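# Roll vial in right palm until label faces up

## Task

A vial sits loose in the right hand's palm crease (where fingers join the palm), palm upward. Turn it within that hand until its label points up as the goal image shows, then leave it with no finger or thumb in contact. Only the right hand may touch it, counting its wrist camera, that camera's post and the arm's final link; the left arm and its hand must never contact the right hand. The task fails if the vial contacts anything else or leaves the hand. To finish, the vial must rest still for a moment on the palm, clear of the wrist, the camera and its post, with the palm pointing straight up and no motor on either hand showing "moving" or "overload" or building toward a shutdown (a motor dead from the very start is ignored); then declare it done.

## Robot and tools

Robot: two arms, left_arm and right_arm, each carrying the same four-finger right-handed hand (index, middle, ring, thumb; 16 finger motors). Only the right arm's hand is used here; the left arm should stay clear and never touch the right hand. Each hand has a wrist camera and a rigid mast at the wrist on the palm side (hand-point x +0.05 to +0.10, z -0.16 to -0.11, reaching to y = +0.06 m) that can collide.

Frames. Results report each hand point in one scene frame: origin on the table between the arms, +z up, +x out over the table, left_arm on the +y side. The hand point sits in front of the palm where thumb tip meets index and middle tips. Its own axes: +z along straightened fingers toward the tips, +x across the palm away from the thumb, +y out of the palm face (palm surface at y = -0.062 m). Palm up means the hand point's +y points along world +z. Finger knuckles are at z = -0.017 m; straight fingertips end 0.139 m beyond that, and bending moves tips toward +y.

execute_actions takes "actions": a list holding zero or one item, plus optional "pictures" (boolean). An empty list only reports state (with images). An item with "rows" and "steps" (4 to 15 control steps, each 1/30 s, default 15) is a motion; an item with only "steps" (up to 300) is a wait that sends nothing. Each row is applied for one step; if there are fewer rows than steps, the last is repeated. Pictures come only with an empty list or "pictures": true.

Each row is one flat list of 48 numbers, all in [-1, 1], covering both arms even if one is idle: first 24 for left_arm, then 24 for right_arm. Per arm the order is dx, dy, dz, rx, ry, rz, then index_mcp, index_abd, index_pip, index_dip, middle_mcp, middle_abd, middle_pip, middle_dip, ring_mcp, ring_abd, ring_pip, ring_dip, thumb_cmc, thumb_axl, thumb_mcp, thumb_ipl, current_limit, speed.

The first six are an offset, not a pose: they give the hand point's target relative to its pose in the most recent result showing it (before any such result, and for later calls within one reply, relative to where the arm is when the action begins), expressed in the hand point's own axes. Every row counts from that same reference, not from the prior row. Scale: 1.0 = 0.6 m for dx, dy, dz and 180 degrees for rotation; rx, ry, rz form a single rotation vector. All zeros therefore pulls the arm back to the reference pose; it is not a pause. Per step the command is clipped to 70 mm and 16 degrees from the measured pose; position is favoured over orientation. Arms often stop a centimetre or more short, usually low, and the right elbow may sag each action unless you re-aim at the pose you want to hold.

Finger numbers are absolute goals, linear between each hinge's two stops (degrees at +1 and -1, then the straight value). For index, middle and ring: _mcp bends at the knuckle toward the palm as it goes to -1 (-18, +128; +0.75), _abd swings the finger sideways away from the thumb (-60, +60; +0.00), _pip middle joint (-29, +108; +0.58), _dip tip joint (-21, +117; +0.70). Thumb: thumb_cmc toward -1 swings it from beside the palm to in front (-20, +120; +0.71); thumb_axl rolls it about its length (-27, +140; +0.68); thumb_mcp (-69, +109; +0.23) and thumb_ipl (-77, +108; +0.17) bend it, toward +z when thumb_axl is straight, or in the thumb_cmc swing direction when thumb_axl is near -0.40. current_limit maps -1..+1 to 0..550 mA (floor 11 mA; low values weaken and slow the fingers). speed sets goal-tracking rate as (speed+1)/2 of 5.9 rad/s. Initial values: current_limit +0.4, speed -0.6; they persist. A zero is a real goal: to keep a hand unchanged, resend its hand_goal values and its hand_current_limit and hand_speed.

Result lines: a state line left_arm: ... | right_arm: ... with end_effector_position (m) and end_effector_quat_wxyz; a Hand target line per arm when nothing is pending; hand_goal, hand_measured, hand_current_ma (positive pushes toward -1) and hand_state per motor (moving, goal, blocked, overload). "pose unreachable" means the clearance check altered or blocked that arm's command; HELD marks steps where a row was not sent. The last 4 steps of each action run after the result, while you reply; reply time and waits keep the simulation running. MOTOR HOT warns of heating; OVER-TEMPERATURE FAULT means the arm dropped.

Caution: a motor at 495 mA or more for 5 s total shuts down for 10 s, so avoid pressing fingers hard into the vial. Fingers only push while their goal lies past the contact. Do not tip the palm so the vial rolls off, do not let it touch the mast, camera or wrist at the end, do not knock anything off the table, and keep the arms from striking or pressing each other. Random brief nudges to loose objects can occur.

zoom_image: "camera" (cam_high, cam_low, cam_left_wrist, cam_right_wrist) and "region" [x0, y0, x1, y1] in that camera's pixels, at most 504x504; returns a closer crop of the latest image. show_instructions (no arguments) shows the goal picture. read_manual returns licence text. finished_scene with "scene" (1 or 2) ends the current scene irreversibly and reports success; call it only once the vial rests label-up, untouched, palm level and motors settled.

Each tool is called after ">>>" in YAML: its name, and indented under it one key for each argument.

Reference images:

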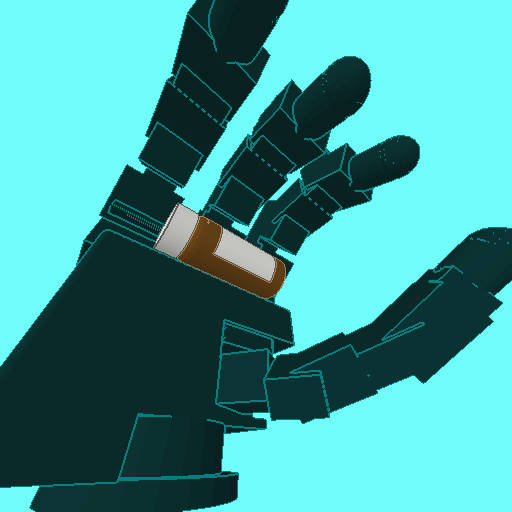

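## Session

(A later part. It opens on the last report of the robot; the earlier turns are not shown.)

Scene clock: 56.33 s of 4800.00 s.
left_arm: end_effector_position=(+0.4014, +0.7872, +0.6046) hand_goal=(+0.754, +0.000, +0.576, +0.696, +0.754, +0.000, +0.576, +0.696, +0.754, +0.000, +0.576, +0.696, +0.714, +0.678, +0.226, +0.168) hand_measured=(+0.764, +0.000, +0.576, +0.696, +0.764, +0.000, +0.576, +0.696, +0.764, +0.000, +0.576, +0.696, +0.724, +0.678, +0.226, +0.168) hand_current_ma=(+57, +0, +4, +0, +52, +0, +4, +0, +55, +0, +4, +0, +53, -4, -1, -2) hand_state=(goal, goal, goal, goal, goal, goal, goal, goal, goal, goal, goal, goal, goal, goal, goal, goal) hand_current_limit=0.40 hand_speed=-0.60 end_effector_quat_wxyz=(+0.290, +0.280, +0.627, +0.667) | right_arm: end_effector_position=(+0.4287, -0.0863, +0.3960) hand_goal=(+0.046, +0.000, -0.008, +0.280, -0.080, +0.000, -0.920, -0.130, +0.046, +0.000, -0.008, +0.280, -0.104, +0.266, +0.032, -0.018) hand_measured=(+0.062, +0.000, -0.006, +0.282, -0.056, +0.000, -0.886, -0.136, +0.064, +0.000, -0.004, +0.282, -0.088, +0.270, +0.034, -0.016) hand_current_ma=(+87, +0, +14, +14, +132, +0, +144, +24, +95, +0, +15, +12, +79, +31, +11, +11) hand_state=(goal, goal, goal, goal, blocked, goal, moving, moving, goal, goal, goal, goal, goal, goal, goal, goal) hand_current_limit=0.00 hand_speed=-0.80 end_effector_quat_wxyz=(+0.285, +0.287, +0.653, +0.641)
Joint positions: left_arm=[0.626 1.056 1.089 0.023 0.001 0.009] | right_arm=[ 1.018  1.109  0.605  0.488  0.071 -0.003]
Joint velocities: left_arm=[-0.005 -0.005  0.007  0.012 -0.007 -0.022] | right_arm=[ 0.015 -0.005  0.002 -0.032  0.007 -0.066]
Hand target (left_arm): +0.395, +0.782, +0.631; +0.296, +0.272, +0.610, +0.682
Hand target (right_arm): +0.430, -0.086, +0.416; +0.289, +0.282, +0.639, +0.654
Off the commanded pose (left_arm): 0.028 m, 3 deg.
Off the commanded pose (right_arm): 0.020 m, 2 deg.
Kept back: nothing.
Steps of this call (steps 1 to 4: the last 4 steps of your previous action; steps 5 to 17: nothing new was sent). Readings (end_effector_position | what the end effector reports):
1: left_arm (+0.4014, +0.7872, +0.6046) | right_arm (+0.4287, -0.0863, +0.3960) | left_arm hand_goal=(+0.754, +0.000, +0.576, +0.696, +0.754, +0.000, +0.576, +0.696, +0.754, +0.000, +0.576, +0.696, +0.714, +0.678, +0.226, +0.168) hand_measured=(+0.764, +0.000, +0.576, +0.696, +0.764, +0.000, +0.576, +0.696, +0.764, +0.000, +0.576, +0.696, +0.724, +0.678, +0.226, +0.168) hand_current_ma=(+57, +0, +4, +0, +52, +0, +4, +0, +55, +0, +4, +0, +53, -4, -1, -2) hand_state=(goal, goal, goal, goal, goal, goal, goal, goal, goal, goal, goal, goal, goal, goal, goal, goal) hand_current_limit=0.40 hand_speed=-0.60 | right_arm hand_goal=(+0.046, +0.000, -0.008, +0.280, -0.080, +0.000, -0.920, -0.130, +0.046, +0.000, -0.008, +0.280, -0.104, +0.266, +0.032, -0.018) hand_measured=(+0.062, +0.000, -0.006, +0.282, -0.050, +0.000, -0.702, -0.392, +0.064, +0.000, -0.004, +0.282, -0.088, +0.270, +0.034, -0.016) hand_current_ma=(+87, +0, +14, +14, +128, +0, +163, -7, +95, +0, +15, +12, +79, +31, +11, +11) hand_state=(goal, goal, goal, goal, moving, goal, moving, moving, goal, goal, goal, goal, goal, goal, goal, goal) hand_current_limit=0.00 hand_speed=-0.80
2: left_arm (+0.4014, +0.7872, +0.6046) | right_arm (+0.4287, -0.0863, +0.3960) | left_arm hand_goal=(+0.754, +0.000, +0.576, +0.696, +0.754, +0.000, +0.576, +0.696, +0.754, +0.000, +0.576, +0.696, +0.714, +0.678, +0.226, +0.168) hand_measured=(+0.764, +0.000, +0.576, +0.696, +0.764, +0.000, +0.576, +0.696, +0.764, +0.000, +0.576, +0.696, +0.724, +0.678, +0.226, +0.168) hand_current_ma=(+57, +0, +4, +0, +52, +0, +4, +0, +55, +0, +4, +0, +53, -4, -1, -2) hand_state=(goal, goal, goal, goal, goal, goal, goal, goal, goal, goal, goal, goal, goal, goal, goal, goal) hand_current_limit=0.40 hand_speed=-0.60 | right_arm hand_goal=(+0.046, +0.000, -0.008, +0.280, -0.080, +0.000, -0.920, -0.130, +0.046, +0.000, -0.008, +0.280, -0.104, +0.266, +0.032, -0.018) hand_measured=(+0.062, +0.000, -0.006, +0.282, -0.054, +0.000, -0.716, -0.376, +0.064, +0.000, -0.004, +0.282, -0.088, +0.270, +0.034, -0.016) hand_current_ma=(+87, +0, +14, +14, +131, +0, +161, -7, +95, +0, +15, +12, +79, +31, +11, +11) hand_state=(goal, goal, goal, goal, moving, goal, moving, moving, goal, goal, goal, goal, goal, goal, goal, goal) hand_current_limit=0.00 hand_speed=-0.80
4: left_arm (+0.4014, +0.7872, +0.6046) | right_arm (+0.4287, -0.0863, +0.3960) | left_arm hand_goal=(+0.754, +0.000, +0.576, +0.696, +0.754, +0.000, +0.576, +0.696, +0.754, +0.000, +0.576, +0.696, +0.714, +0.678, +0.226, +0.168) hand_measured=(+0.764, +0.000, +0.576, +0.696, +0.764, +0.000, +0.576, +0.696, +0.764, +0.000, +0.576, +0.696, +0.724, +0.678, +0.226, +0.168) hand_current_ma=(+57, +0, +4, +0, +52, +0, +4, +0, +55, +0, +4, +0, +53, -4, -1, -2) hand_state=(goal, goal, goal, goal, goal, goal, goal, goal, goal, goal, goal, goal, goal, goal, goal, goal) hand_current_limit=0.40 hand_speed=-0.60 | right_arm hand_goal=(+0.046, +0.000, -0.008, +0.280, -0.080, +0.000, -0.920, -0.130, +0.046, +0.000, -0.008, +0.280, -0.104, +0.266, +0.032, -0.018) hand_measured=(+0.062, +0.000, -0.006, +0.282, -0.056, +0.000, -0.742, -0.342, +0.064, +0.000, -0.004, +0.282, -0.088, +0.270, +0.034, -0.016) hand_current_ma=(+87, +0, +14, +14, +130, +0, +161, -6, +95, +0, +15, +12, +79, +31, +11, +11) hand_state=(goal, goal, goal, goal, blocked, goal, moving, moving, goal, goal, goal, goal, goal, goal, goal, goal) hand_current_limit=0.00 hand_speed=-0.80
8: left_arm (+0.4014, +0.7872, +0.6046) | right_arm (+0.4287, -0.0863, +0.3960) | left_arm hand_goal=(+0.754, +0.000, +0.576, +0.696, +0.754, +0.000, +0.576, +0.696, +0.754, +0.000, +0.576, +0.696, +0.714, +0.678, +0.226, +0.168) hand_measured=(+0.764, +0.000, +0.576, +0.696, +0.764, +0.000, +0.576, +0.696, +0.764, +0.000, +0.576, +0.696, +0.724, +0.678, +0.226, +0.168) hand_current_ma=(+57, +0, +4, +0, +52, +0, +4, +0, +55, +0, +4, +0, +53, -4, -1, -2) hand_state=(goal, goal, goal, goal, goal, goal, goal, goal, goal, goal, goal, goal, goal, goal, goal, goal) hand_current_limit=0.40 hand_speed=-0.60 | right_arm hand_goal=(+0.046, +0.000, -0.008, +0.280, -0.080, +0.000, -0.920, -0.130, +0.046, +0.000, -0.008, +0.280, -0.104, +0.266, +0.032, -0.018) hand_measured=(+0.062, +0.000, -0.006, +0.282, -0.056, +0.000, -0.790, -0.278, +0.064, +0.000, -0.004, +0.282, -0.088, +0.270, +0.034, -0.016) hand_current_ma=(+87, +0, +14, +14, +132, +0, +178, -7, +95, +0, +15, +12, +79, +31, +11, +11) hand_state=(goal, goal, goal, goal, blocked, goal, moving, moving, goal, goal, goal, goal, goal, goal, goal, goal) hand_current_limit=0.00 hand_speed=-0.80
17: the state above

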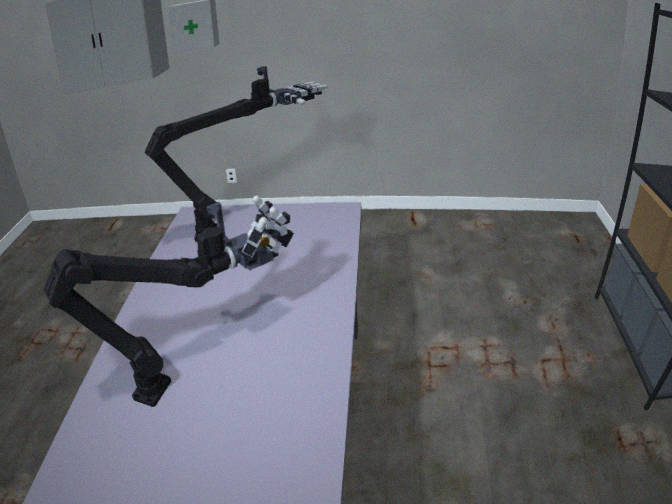

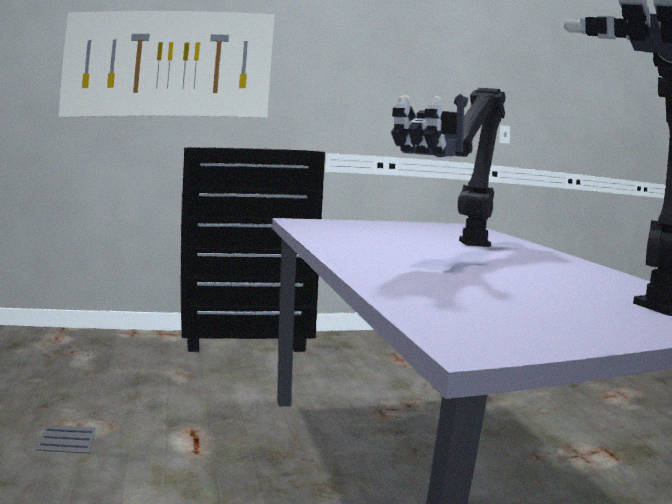

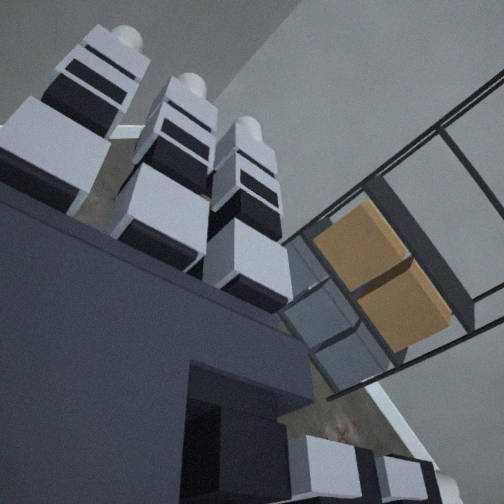

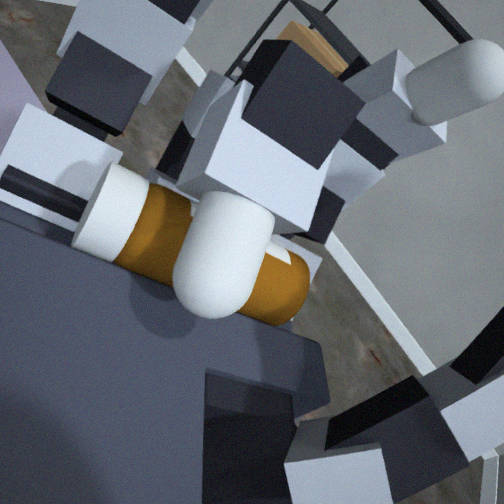

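>>> execute_actions:
  actions:
    - {"rows":[[0,0.0463,-0.0099,-0.0162,0,0,0.754,0,0.576,0.696,0.754,0,0.576,0.696,0.754,0,0.576,0.696,0.714,0.678,0.226,0.168,0.4,-0.6,0,0.0333,0.0025,-0.0125,0,0.001,0.046,0,-0.008,0.28,-0.08,0,-1,0.05,0.046,0,-0.008,0.28,-0.104,0.266,0.032,-0.018,0,-0.8]],"steps":14}

>>> execute_actions:
  actions:
    - {"rows":[[0,0.0463,-0.0099,-0.0162,0,0,0.754,0,0.576,0.696,0.754,0,0.576,0.696,0.754,0,0.576,0.696,0.714,0.678,0.226,0.168,0.4,-0.6,0,0.0333,0.0025,-0.0125,0,0.001,0.046,0,-0.008,0.28,0.046,0,-0.95,0.22,0.046,0,-0.008,0.28,-0.104,0.266,0.032,-0.018,0.5,-0.4],[0,0.0463,-0.0099,-0.0162,0,0,0.754,0,0.576,0.696,0.754,0,0.576,0.696,0.754,0,0.576,0.696,0.714,0.678,0.226,0.168,0.4,-0.6,0,0.0333,0.0025,-0.0125,0,0.001,0.046,0,-0.008,0.28,0.046,0,-0.95,0.22,0.046,0,-0.008,0.28,-0.104,0.266,0.032,-0.018,0.5,-0.4],[0,0.0463,-0.0099,-0.0162,0,0,0.754,0,0.576,0.696,0.754,0,0.576,0.696,0.754,0,0.576,0.696,0.714,0.678,0.226,0.168,0.4,-0.6,0,0.0333,0.0025,-0.0125,0,0.001,0.046,0,-0.008,0.28,0.046,0,-0.95,0.22,0.046,0,-0.008,0.28,-0.104,0.266,0.032,-0.018,0.5,-0.4],[0,0.0463,-0.0099,-0.0162,0,0,0.754,0,0.576,0.696,0.754,0,0.576,0.696,0.754,0,0.576,0.696,0.714,0.678,0.226,0.168,0.4,-0.6,0,0.0333,0.0025,-0.0125,0,0.001,0.046,0,-0.008,0.28,0.046,0,-0.95,0.22,0.046,0,-0.008,0.28,-0.104,0.266,0.032,-0.018,0.5,-0.4],[0,0.0463,-0.0099,-0.0162,0,0,0.754,0,0.576,0.696,0.754,0,0.576,0.696,0.754,0,0.576,0.696,0.714,0.678,0.226,0.168,0.4,-0.6,0,0.0333,0.0025,-0.0125,0,0.001,0.046,0,-0.008,0.28,0.046,0,-0.55,0.22,0.046,0,-0.008,0.28,-0.104,0.266,0.032,-0.018,0.5,-0.4]],"steps":15}

>>> execute_actions:
  actions:
    - {"steps":6}
  pictures: true

Scene clock: 57.13 s of 4800.00 s.
left_arm: end_effector_position=(+0.4014, +0.7872, +0.6046) hand_goal=(+0.754, +0.000, +0.576, +0.696, +0.754, +0.000, +0.576, +0.696, +0.754, +0.000, +0.576, +0.696, +0.714, +0.678, +0.226, +0.168) hand_measured=(+0.764, +0.000, +0.576, +0.696, +0.764, +0.000, +0.576, +0.696, +0.764, +0.000, +0.576, +0.696, +0.724, +0.678, +0.226, +0.168) hand_current_ma=(+57, +0, +4, +0, +52, +0, +4, +0, +55, +0, +4, +0, +53, -4, -1, -2) hand_state=(goal, goal, goal, goal, goal, goal, goal, goal, goal, goal, goal, goal, goal, goal, goal, goal) hand_current_limit=0.40 hand_speed=-0.60 end_effector_quat_wxyz=(+0.290, +0.280, +0.627, +0.667) | right_arm: end_effector_position=(+0.4287, -0.0863, +0.3960) hand_goal=(+0.046, +0.000, -0.008, +0.280, -0.080, +0.000, -1.000, +0.050, +0.046, +0.000, -0.008, +0.280, -0.104, +0.266, +0.032, -0.018) hand_measured=(+0.062, +0.000, -0.006, +0.282, -0.056, +0.000, -0.960, -0.004, +0.064, +0.000, -0.004, +0.282, -0.088, +0.270, +0.034, -0.016) hand_current_ma=(+87, +0, +14, +14, +132, +0, +164, -13, +95, +0, +15, +12, +79, +31, +11, +11) hand_state=(goal, goal, goal, goal, blocked, goal, moving, moving, goal, goal, goal, goal, goal, goal, goal, goal) hand_current_limit=0.00 hand_speed=-0.80 end_effector_quat_wxyz=(+0.285, +0.287, +0.653, +0.641)
Joint positions: left_arm=[0.626 1.056 1.089 0.023 0.001 0.009] | right_arm=[ 1.018  1.109  0.605  0.488  0.071 -0.003]
Joint velocities: left_arm=[-0.005  0.005 -0.012  0.002 -0.007 -0.037] | right_arm=[-0.005 -0.015 -0.002  0.007  0.051  0.022]
Steps of this call (steps 1 to 14: nothing new was sent; steps 15 to 24: the first 10 steps of this action). Readings (end_effector_position | what the end effector reports):
15: left_arm (+0.4014, +0.7872, +0.6046) | right_arm (+0.4287, -0.0863, +0.3960) | left_arm hand_goal=(+0.754, +0.000, +0.576, +0.696, +0.754, +0.000, +0.576, +0.696, +0.754, +0.000, +0.576, +0.696, +0.714, +0.678, +0.226, +0.168) hand_measured=(+0.764, +0.000, +0.576, +0.696, +0.764, +0.000, +0.576, +0.696, +0.764, +0.000, +0.576, +0.696, +0.724, +0.678, +0.226, +0.168) hand_current_ma=(+57, +0, +4, +0, +52, +0, +4, +0, +55, +0, +4, +0, +53, -4, -1, -2) hand_state=(goal, goal, goal, goal, goal, goal, goal, goal, goal, goal, goal, goal, goal, goal, goal, goal) hand_current_limit=0.40 hand_speed=-0.60 | right_arm hand_goal=(+0.046, +0.000, -0.008, +0.280, -0.080, +0.000, -1.000, +0.050, +0.046, +0.000, -0.008, +0.280, -0.104, +0.266, +0.032, -0.018) hand_measured=(+0.062, +0.000, -0.006, +0.282, -0.056, +0.000, -0.890, -0.128, +0.064, +0.000, -0.004, +0.282, -0.088, +0.270, +0.034, -0.016) hand_current_ma=(+87, +0, +14, +14, +132, +0, +156, +9, +95, +0, +15, +12, +79, +31, +11, +11) hand_state=(goal, goal, goal, goal, blocked, goal, moving, moving, goal, goal, goal, goal, goal, goal, goal, goal) hand_current_limit=0.00 hand_speed=-0.80
16: left_arm (+0.4014, +0.7872, +0.6046) | right_arm (+0.4287, -0.0863, +0.3960) | left_arm hand_goal=(+0.754, +0.000, +0.576, +0.696, +0.754, +0.000, +0.576, +0.696, +0.754, +0.000, +0.576, +0.696, +0.714, +0.678, +0.226, +0.168) hand_measured=(+0.764, +0.000, +0.576, +0.696, +0.764, +0.000, +0.576, +0.696, +0.764, +0.000, +0.576, +0.696, +0.724, +0.678, +0.226, +0.168) hand_current_ma=(+57, +0, +4, +0, +52, +0, +4, +0, +55, +0, +4, +0, +53, -4, -1, -2) hand_state=(goal, goal, goal, goal, goal, goal, goal, goal, goal, goal, goal, goal, goal, goal, goal, goal) hand_current_limit=0.40 hand_speed=-0.60 | right_arm hand_goal=(+0.046, +0.000, -0.008, +0.280, -0.080, +0.000, -1.000, +0.050, +0.046, +0.000, -0.008, +0.280, -0.104, +0.266, +0.032, -0.018) hand_measured=(+0.062, +0.000, -0.006, +0.282, -0.056, +0.000, -0.890, -0.128, +0.064, +0.000, -0.004, +0.282, -0.088, +0.270, +0.034, -0.016) hand_current_ma=(+87, +0, +14, +14, +132, +0, +204, -31, +95, +0, +15, +12, +79, +31, +11, +11) hand_state=(goal, goal, goal, goal, blocked, goal, moving, moving, goal, goal, goal, goal, goal, goal, goal, goal) hand_current_limit=0.00 hand_speed=-0.80
18: left_arm (+0.4014, +0.7872, +0.6046) | right_arm (+0.4287, -0.0863, +0.3960) | left_arm hand_goal=(+0.754, +0.000, +0.576, +0.696, +0.754, +0.000, +0.576, +0.696, +0.754, +0.000, +0.576, +0.696, +0.714, +0.678, +0.226, +0.168) hand_measured=(+0.764, +0.000, +0.576, +0.696, +0.764, +0.000, +0.576, +0.696, +0.764, +0.000, +0.576, +0.696, +0.724, +0.678, +0.226, +0.168) hand_current_ma=(+57, +0, +4, +0, +52, +0, +4, +0, +55, +0, +4, +0, +53, -4, -1, -2) hand_state=(goal, goal, goal, goal, goal, goal, goal, goal, goal, goal, goal, goal, goal, goal, goal, goal) hand_current_limit=0.40 hand_speed=-0.60 | right_arm hand_goal=(+0.046, +0.000, -0.008, +0.280, -0.080, +0.000, -1.000, +0.050, +0.046, +0.000, -0.008, +0.280, -0.104, +0.266, +0.032, -0.018) hand_measured=(+0.062, +0.000, -0.006, +0.282, -0.056, +0.000, -0.906, -0.102, +0.064, +0.000, -0.004, +0.282, -0.088, +0.270, +0.034, -0.016) hand_current_ma=(+87, +0, +14, +14, +132, +0, +192, -11, +95, +0, +15, +12, +79, +31, +11, +11) hand_state=(goal, goal, goal, goal, blocked, goal, moving, moving, goal, goal, goal, goal, goal, goal, goal, goal) hand_current_limit=0.00 hand_speed=-0.80
22: left_arm (+0.4014, +0.7872, +0.6046) | right_arm (+0.4287, -0.0863, +0.3960) | left_arm hand_goal=(+0.754, +0.000, +0.576, +0.696, +0.754, +0.000, +0.576, +0.696, +0.754, +0.000, +0.576, +0.696, +0.714, +0.678, +0.226, +0.168) hand_measured=(+0.764, +0.000, +0.576, +0.696, +0.764, +0.000, +0.576, +0.696, +0.764, +0.000, +0.576, +0.696, +0.724, +0.678, +0.226, +0.168) hand_current_ma=(+57, +0, +4, +0, +52, +0, +4, +0, +55, +0, +4, +0, +53, -4, -1, -2) hand_state=(goal, goal, goal, goal, goal, goal, goal, goal, goal, goal, goal, goal, goal, goal, goal, goal) hand_current_limit=0.40 hand_speed=-0.60 | right_arm hand_goal=(+0.046, +0.000, -0.008, +0.280, -0.080, +0.000, -1.000, +0.050, +0.046, +0.000, -0.008, +0.280, -0.104, +0.266, +0.032, -0.018) hand_measured=(+0.062, +0.000, -0.006, +0.282, -0.056, +0.000, -0.944, -0.038, +0.064, +0.000, -0.004, +0.282, -0.088, +0.270, +0.034, -0.016) hand_current_ma=(+87, +0, +14, +14, +132, +0, +198, -10, +95, +0, +15, +12, +79, +31, +11, +11) hand_state=(goal, goal, goal, goal, blocked, goal, moving, moving, goal, goal, goal, goal, goal, goal, goal, goal) hand_current_limit=0.00 hand_speed=-0.80
24: the state above

Scene clock: 57.63 s of 4800.00 s.
left_arm: end_effector_position=(+0.4014, +0.7872, +0.6046) hand_goal=(+0.754, +0.000, +0.576, +0.696, +0.754, +0.000, +0.576, +0.696, +0.754, +0.000, +0.576, +0.696, +0.714, +0.678, +0.226, +0.168) hand_measured=(+0.764, +0.000, +0.576, +0.696, +0.764, +0.000, +0.576, +0.696, +0.764, +0.000, +0.576, +0.696, +0.724, +0.678, +0.226, +0.168) hand_current_ma=(+57, +0, +4, +0, +52, +0, +4, +0, +55, +0, +4, +0, +53, -4, -1, -2) hand_state=(goal, goal, goal, goal, goal, goal, goal, goal, goal, goal, goal, goal, goal, goal, goal, goal) hand_current_limit=0.40 hand_speed=-0.60 end_effector_quat_wxyz=(+0.290, +0.280, +0.627, +0.667) | right_arm: end_effector_position=(+0.4287, -0.0863, +0.3960) hand_goal=(+0.046, +0.000, -0.008, +0.280, +0.046, +0.000, -0.550, +0.220, +0.046, +0.000, -0.008, +0.280, -0.104, +0.266, +0.032, -0.018) hand_measured=(+0.062, +0.000, -0.006, +0.282, +0.048, +0.000, -0.780, +0.216, +0.064, +0.000, -0.004, +0.282, -0.088, +0.270, +0.034, -0.016) hand_current_ma=(+87, +0, +14, +14, +9, +0, -81, -22, +95, +0, +15, +12, +79, +31, +11, +11) hand_state=(goal, goal, goal, goal, goal, goal, moving, goal, goal, goal, goal, goal, goal, goal, goal, goal) hand_current_limit=0.50 hand_speed=-0.40 end_effector_quat_wxyz=(+0.285, +0.287, +0.653, +0.641)
Joint positions: left_arm=[0.626 1.056 1.089 0.023 0.001 0.009] | right_arm=[ 1.018  1.109  0.605  0.488  0.071 -0.003]
Joint velocities: left_arm=[ 0.005 -0.005  0.012 -0.002 -0.007 -0.095] | right_arm=[-0.015 -0.005  0.007  0.012  0.066  0.022]
Off your previous action's commanded pose (left_arm): 0.028 m, 3 deg at its last step (step 4 of this call).
Off your previous action's commanded pose (right_arm): 0.020 m, 2 deg at its last step (step 4 of this call).
Steps of this call (steps 1 to 4: the last 4 steps of your previous action; steps 5 to 15: the first 11 steps of this action, its rows measured from where the robot was after step 4). Readings (end_effector_position | what the end effector reports):
4: left_arm (+0.4014, +0.7872, +0.6046) | right_arm (+0.4287, -0.0863, +0.3960) | left_arm hand_goal=(+0.754, +0.000, +0.576, +0.696, +0.754, +0.000, +0.576, +0.696, +0.754, +0.000, +0.576, +0.696, +0.714, +0.678, +0.226, +0.168) hand_measured=(+0.764, +0.000, +0.576, +0.696, +0.764, +0.000, +0.576, +0.696, +0.764, +0.000, +0.576, +0.696, +0.724, +0.678, +0.226, +0.168) hand_current_ma=(+57, +0, +4, +0, +52, +0, +4, +0, +55, +0, +4, +0, +53, -4, -1, -2) hand_state=(goal, goal, goal, goal, goal, goal, goal, goal, goal, goal, goal, goal, goal, goal, goal, goal) hand_current_limit=0.40 hand_speed=-0.60 | right_arm hand_goal=(+0.046, +0.000, -0.008, +0.280, -0.080, +0.000, -1.000, +0.050, +0.046, +0.000, -0.008, +0.280, -0.104, +0.266, +0.032, -0.018) hand_measured=(+0.062, +0.000, -0.006, +0.282, -0.060, +0.000, -0.984, +0.046, +0.064, +0.000, -0.004, +0.282, -0.088, +0.270, +0.034, -0.016) hand_current_ma=(+87, +0, +14, +14, +101, +0, +72, +0, +95, +0, +15, +12, +79, +31, +11, +11) hand_state=(goal, goal, goal, goal, moving, goal, moving, moving, goal, goal, goal, goal, goal, goal, goal, goal) hand_current_limit=0.00 hand_speed=-0.80
5: left_arm (+0.4014, +0.7872, +0.6046) | right_arm (+0.4287, -0.0863, +0.3960) | left_arm hand_goal=(+0.754, +0.000, +0.576, +0.696, +0.754, +0.000, +0.576, +0.696, +0.754, +0.000, +0.576, +0.696, +0.714, +0.678, +0.226, +0.168) hand_measured=(+0.764, +0.000, +0.576, +0.696, +0.764, +0.000, +0.576, +0.696, +0.764, +0.000, +0.576, +0.696, +0.724, +0.678, +0.226, +0.168) hand_current_ma=(+57, +0, +4, +0, +52, +0, +4, +0, +55, +0, +4, +0, +53, -4, -1, -2) hand_state=(goal, goal, goal, goal, goal, goal, goal, goal, goal, goal, goal, goal, goal, goal, goal, goal) hand_current_limit=0.40 hand_speed=-0.60 | right_arm hand_goal=(+0.046, +0.000, -0.008, +0.280, +0.046, +0.000, -0.950, +0.220, +0.046, +0.000, -0.008, +0.280, -0.104, +0.266, +0.032, -0.018) hand_measured=(+0.062, +0.000, -0.006, +0.282, -0.060, +0.000, -0.984, +0.048, +0.064, +0.000, -0.004, +0.282, -0.088, +0.270, +0.034, -0.016) hand_current_ma=(+87, +0, +14, +14, +104, +0, +76, -4, +95, +0, +15, +12, +79, +31, +11, +11) hand_state=(goal, goal, goal, goal, moving, goal, moving, moving, goal, goal, goal, goal, goal, goal, goal, goal) hand_current_limit=0.50 hand_speed=-0.40
6: left_arm (+0.4014, +0.7872, +0.6046) | right_arm (+0.4287, -0.0863, +0.3960) | left_arm hand_goal=(+0.754, +0.000, +0.576, +0.696, +0.754, +0.000, +0.576, +0.696, +0.754, +0.000, +0.576, +0.696, +0.714, +0.678, +0.226, +0.168) hand_measured=(+0.764, +0.000, +0.576, +0.696, +0.764, +0.000, +0.576, +0.696, +0.764, +0.000, +0.576, +0.696, +0.724, +0.678, +0.226, +0.168) hand_current_ma=(+57, +0, +4, +0, +52, +0, +4, +0, +55, +0, +4, +0, +53, -4, -1, -2) hand_state=(goal, goal, goal, goal, goal, goal, goal, goal, goal, goal, goal, goal, goal, goal, goal, goal) hand_current_limit=0.40 hand_speed=-0.60 | right_arm hand_goal=(+0.046, +0.000, -0.008, +0.280, +0.046, +0.000, -0.950, +0.220, +0.046, +0.000, -0.008, +0.280, -0.104, +0.266, +0.032, -0.018) hand_measured=(+0.062, +0.000, -0.006, +0.282, -0.058, +0.000, -0.982, +0.052, +0.064, +0.000, -0.004, +0.282, -0.088, +0.270, +0.034, -0.016) hand_current_ma=(+87, +0, +14, +14, -80, +0, -109, -134, +95, +0, +15, +12, +79, +31, +11, +11) hand_state=(goal, goal, goal, goal, moving, goal, moving, moving, goal, goal, goal, goal, goal, goal, goal, goal) hand_current_limit=0.50 hand_speed=-0.40
8: left_arm (+0.4014, +0.7872, +0.6046) | right_arm (+0.4287, -0.0863, +0.3960) | left_arm hand_goal=(+0.754, +0.000, +0.576, +0.696, +0.754, +0.000, +0.576, +0.696, +0.754, +0.000, +0.576, +0.696, +0.714, +0.678, +0.226, +0.168) hand_measured=(+0.764, +0.000, +0.576, +0.696, +0.764, +0.000, +0.576, +0.696, +0.764, +0.000, +0.576, +0.696, +0.724, +0.678, +0.226, +0.168) hand_current_ma=(+57, +0, +4, +0, +52, +0, +4, +0, +55, +0, +4, +0, +53, -4, -1, -2) hand_state=(goal, goal, goal, goal, goal, goal, goal, goal, goal, goal, goal, goal, goal, goal, goal, goal) hand_current_limit=0.40 hand_speed=-0.60 | right_arm hand_goal=(+0.046, +0.000, -0.008, +0.280, +0.046, +0.000, -0.950, +0.220, +0.046, +0.000, -0.008, +0.280, -0.104, +0.266, +0.032, -0.018) hand_measured=(+0.062, +0.000, -0.006, +0.282, -0.002, +0.000, -0.960, +0.116, +0.064, +0.000, -0.004, +0.282, -0.088, +0.270, +0.034, -0.016) hand_current_ma=(+87, +0, +14, +14, -31, +0, -29, -83, +95, +0, +15, +12, +79, +31, +11, +11) hand_state=(goal, goal, goal, goal, moving, goal, moving, moving, goal, goal, goal, goal, goal, goal, goal, goal) hand_current_limit=0.50 hand_speed=-0.40
12: left_arm (+0.4014, +0.7872, +0.6046) | right_arm (+0.4287, -0.0863, +0.3960) | left_arm hand_goal=(+0.754, +0.000, +0.576, +0.696, +0.754, +0.000, +0.576, +0.696, +0.754, +0.000, +0.576, +0.696, +0.714, +0.678, +0.226, +0.168) hand_measured=(+0.764, +0.000, +0.576, +0.696, +0.764, +0.000, +0.576, +0.696, +0.764, +0.000, +0.576, +0.696, +0.724, +0.678, +0.226, +0.168) hand_current_ma=(+57, +0, +4, +0, +52, +0, +4, +0, +55, +0, +4, +0, +53, -4, -1, -2) hand_state=(goal, goal, goal, goal, goal, goal, goal, goal, goal, goal, goal, goal, goal, goal, goal, goal) hand_current_limit=0.40 hand_speed=-0.60 | right_arm hand_goal=(+0.046, +0.000, -0.008, +0.280, +0.046, +0.000, -0.550, +0.220, +0.046, +0.000, -0.008, +0.280, -0.104, +0.266, +0.032, -0.018) hand_measured=(+0.062, +0.000, -0.006, +0.282, +0.048, +0.000, -0.892, +0.214, +0.064, +0.000, -0.004, +0.282, -0.088, +0.270, +0.034, -0.016) hand_current_ma=(+87, +0, +14, +14, +9, +0, -108, -15, +95, +0, +15, +12, +79, +31, +11, +11) hand_state=(goal, goal, goal, goal, moving, goal, moving, moving, goal, goal, goal, goal, goal, goal, goal, goal) hand_current_limit=0.50 hand_speed=-0.40
15: the state above

Scene clock: 57.83 s of 4800.00 s.
left_arm: end_effector_position=(+0.4014, +0.7872, +0.6046) hand_goal=(+0.754, +0.000, +0.576, +0.696, +0.754, +0.000, +0.576, +0.696, +0.754, +0.000, +0.576, +0.696, +0.714, +0.678, +0.226, +0.168) hand_measured=(+0.764, +0.000, +0.576, +0.696, +0.764, +0.000, +0.576, +0.696, +0.764, +0.000, +0.576, +0.696, +0.724, +0.678, +0.226, +0.168) hand_current_ma=(+57, +0, +4, +0, +52, +0, +4, +0, +55, +0, +4, +0, +53, -4, -1, -2) hand_state=(goal, goal, goal, goal, goal, goal, goal, goal, goal, goal, goal, goal, goal, goal, goal, goal) hand_current_limit=0.40 hand_speed=-0.60 end_effector_quat_wxyz=(+0.290, +0.280, +0.627, +0.667) | right_arm: end_effector_position=(+0.4287, -0.0863, +0.3960) hand_goal=(+0.046, +0.000, -0.008, +0.280, +0.046, +0.000, -0.550, +0.220, +0.046, +0.000, -0.008, +0.280, -0.104, +0.266, +0.032, -0.018) hand_measured=(+0.062, +0.000, -0.006, +0.282, +0.048, +0.000, -0.568, +0.216, +0.064, +0.000, -0.004, +0.282, -0.088, +0.270, +0.034, -0.016) hand_current_ma=(+87, +0, +14, +14, +14, +0, -3, -21, +95, +0, +15, +12, +79, +31, +11, +11) hand_state=(goal, goal, goal, goal, goal, goal, moving, goal, goal, goal, goal, goal, goal, goal, goal, goal) hand_current_limit=0.50 hand_speed=-0.40 end_effector_quat_wxyz=(+0.285, +0.287, +0.653, +0.641)
Joint positions: left_arm=[0.626 1.056 1.089 0.023 0.001 0.009] | right_arm=[ 1.018  1.109  0.605  0.488  0.071 -0.003]
Joint velocities: left_arm=[-0.005  0.005 -0.002 -0.002  0.051  0.007] | right_arm=[ 0.005 -0.005  0.002 -0.022 -0.081 -0.095]
Hand target (left_arm): +0.395, +0.782, +0.631; +0.296, +0.272, +0.610, +0.682
Hand target (right_arm): +0.430, -0.086, +0.416; +0.289, +0.282, +0.639, +0.654
Off the commanded pose (left_arm): 0.028 m, 3 deg.
Off the commanded pose (right_arm): 0.020 m, 2 deg.
Kept back: nothing.
Steps of this call (steps 1 to 4: the last 4 steps of your previous action; steps 5 to 6: nothing new was sent). Readings (end_effector_position | what the end effector reports):
1: left_arm (+0.4014, +0.7872, +0.6046) | right_arm (+0.4287, -0.0863, +0.3960) | left_arm hand_goal=(+0.754, +0.000, +0.576, +0.696, +0.754, +0.000, +0.576, +0.696, +0.754, +0.000, +0.576, +0.696, +0.714, +0.678, +0.226, +0.168) hand_measured=(+0.764, +0.000, +0.576, +0.696, +0.764, +0.000, +0.576, +0.696, +0.764, +0.000, +0.576, +0.696, +0.724, +0.678, +0.226, +0.168) hand_current_ma=(+57, +0, +4, +0, +52, +0, +4, +0, +55, +0, +4, +0, +53, -4, -1, -2) hand_state=(goal, goal, goal, goal, goal, goal, goal, goal, goal, goal, goal, goal, goal, goal, goal, goal) hand_current_limit=0.40 hand_speed=-0.60 | right_arm hand_goal=(+0.046, +0.000, -0.008, +0.280, +0.046, +0.000, -0.550, +0.220, +0.046, +0.000, -0.008, +0.280, -0.104, +0.266, +0.032, -0.018) hand_measured=(+0.062, +0.000, -0.006, +0.282, +0.048, +0.000, -0.744, +0.216, +0.064, +0.000, -0.004, +0.282, -0.088, +0.270, +0.034, -0.016) hand_current_ma=(+87, +0, +14, +14, +9, +0, -91, -22, +95, +0, +15, +12, +79, +31, +11, +11) hand_state=(goal, goal, goal, goal, goal, goal, moving, goal, goal, goal, goal, goal, goal, goal, goal, goal) hand_current_limit=0.50 hand_speed=-0.40
2: left_arm (+0.4014, +0.7872, +0.6046) | right_arm (+0.4287, -0.0863, +0.3960) | left_arm hand_goal=(+0.754, +0.000, +0.576, +0.696, +0.754, +0.000, +0.576, +0.696, +0.754, +0.000, +0.576, +0.696, +0.714, +0.678, +0.226, +0.168) hand_measured=(+0.764, +0.000, +0.576, +0.696, +0.764, +0.000, +0.576, +0.696, +0.764, +0.000, +0.576, +0.696, +0.724, +0.678, +0.226, +0.168) hand_current_ma=(+57, +0, +4, +0, +52, +0, +4, +0, +55, +0, +4, +0, +53, -4, -1, -2) hand_state=(goal, goal, goal, goal, goal, goal, goal, goal, goal, goal, goal, goal, goal, goal, goal, goal) hand_current_limit=0.40 hand_speed=-0.60 | right_arm hand_goal=(+0.046, +0.000, -0.008, +0.280, +0.046, +0.000, -0.550, +0.220, +0.046, +0.000, -0.008, +0.280, -0.104, +0.266, +0.032, -0.018) hand_measured=(+0.062, +0.000, -0.006, +0.282, +0.048, +0.000, -0.706, +0.216, +0.064, +0.000, -0.004, +0.282, -0.088, +0.270, +0.034, -0.016) hand_current_ma=(+87, +0, +14, +14, +10, +0, -81, -22, +95, +0, +15, +12, +79, +31, +11, +11) hand_state=(goal, goal, goal, goal, goal, goal, moving, goal, goal, goal, goal, goal, goal, goal, goal, goal) hand_current_limit=0.50 hand_speed=-0.40
4: left_arm (+0.4014, +0.7872, +0.6046) | right_arm (+0.4287, -0.0863, +0.3960) | left_arm hand_goal=(+0.754, +0.000, +0.576, +0.696, +0.754, +0.000, +0.576, +0.696, +0.754, +0.000, +0.576, +0.696, +0.714, +0.678, +0.226, +0.168) hand_measured=(+0.764, +0.000, +0.576, +0.696, +0.764, +0.000, +0.576, +0.696, +0.764, +0.000, +0.576, +0.696, +0.724, +0.678, +0.226, +0.168) hand_current_ma=(+57, +0, +4, +0, +52, +0, +4, +0, +55, +0, +4, +0, +53, -4, -1, -2) hand_state=(goal, goal, goal, goal, goal, goal, goal, goal, goal, goal, goal, goal, goal, goal, goal, goal) hand_current_limit=0.40 hand_speed=-0.60 | right_arm hand_goal=(+0.046, +0.000, -0.008, +0.280, +0.046, +0.000, -0.550, +0.220, +0.046, +0.000, -0.008, +0.280, -0.104, +0.266, +0.032, -0.018) hand_measured=(+0.062, +0.000, -0.006, +0.282, +0.048, +0.000, -0.630, +0.216, +0.064, +0.000, -0.004, +0.282, -0.088, +0.270, +0.034, -0.016) hand_current_ma=(+87, +0, +14, +14, +11, +0, -82, -22, +95, +0, +15, +12, +79, +31, +11, +11) hand_state=(goal, goal, goal, goal, goal, goal, moving, goal, goal, goal, goal, goal, goal, goal, goal, goal) hand_current_limit=0.50 hand_speed=-0.40
6: the state above

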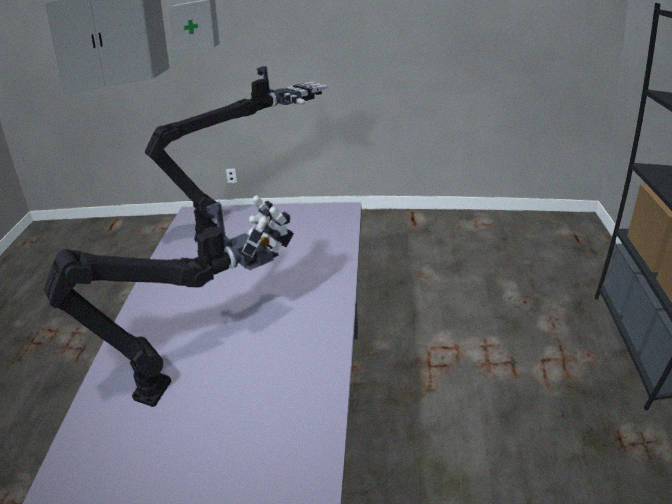

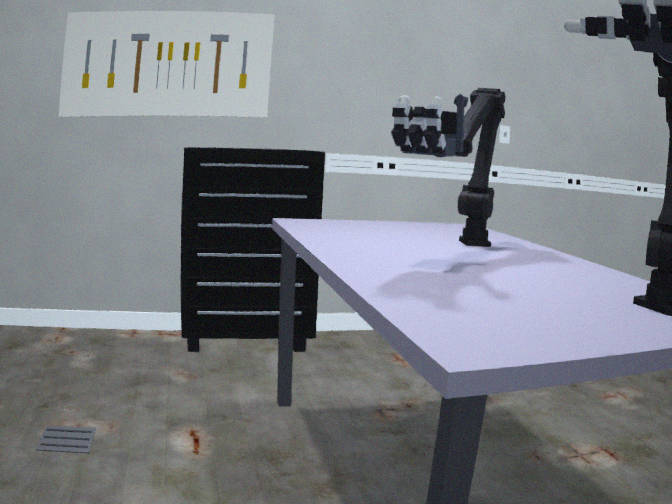

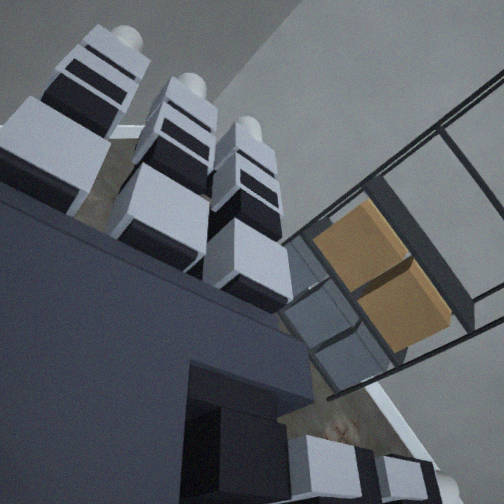

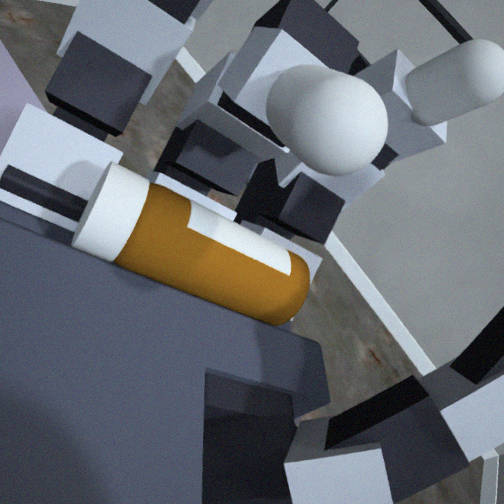

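>>> zoom_image:
  camera: "cam_right_wrist"
  region: [60, 140, 340, 350]

Region (60, 140, 340, 350) of cam_right_wrist's 504x504 image, scaled by 1.800, with more detail than that image has; it fills the top 378 rows of this view, and the rest is white.

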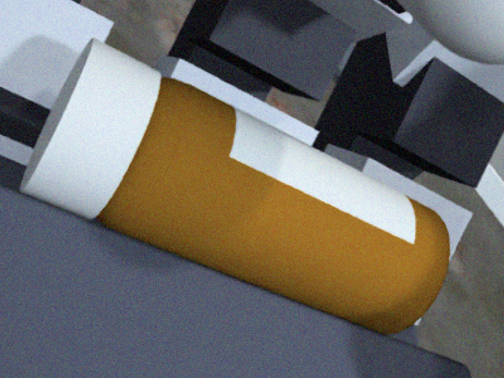

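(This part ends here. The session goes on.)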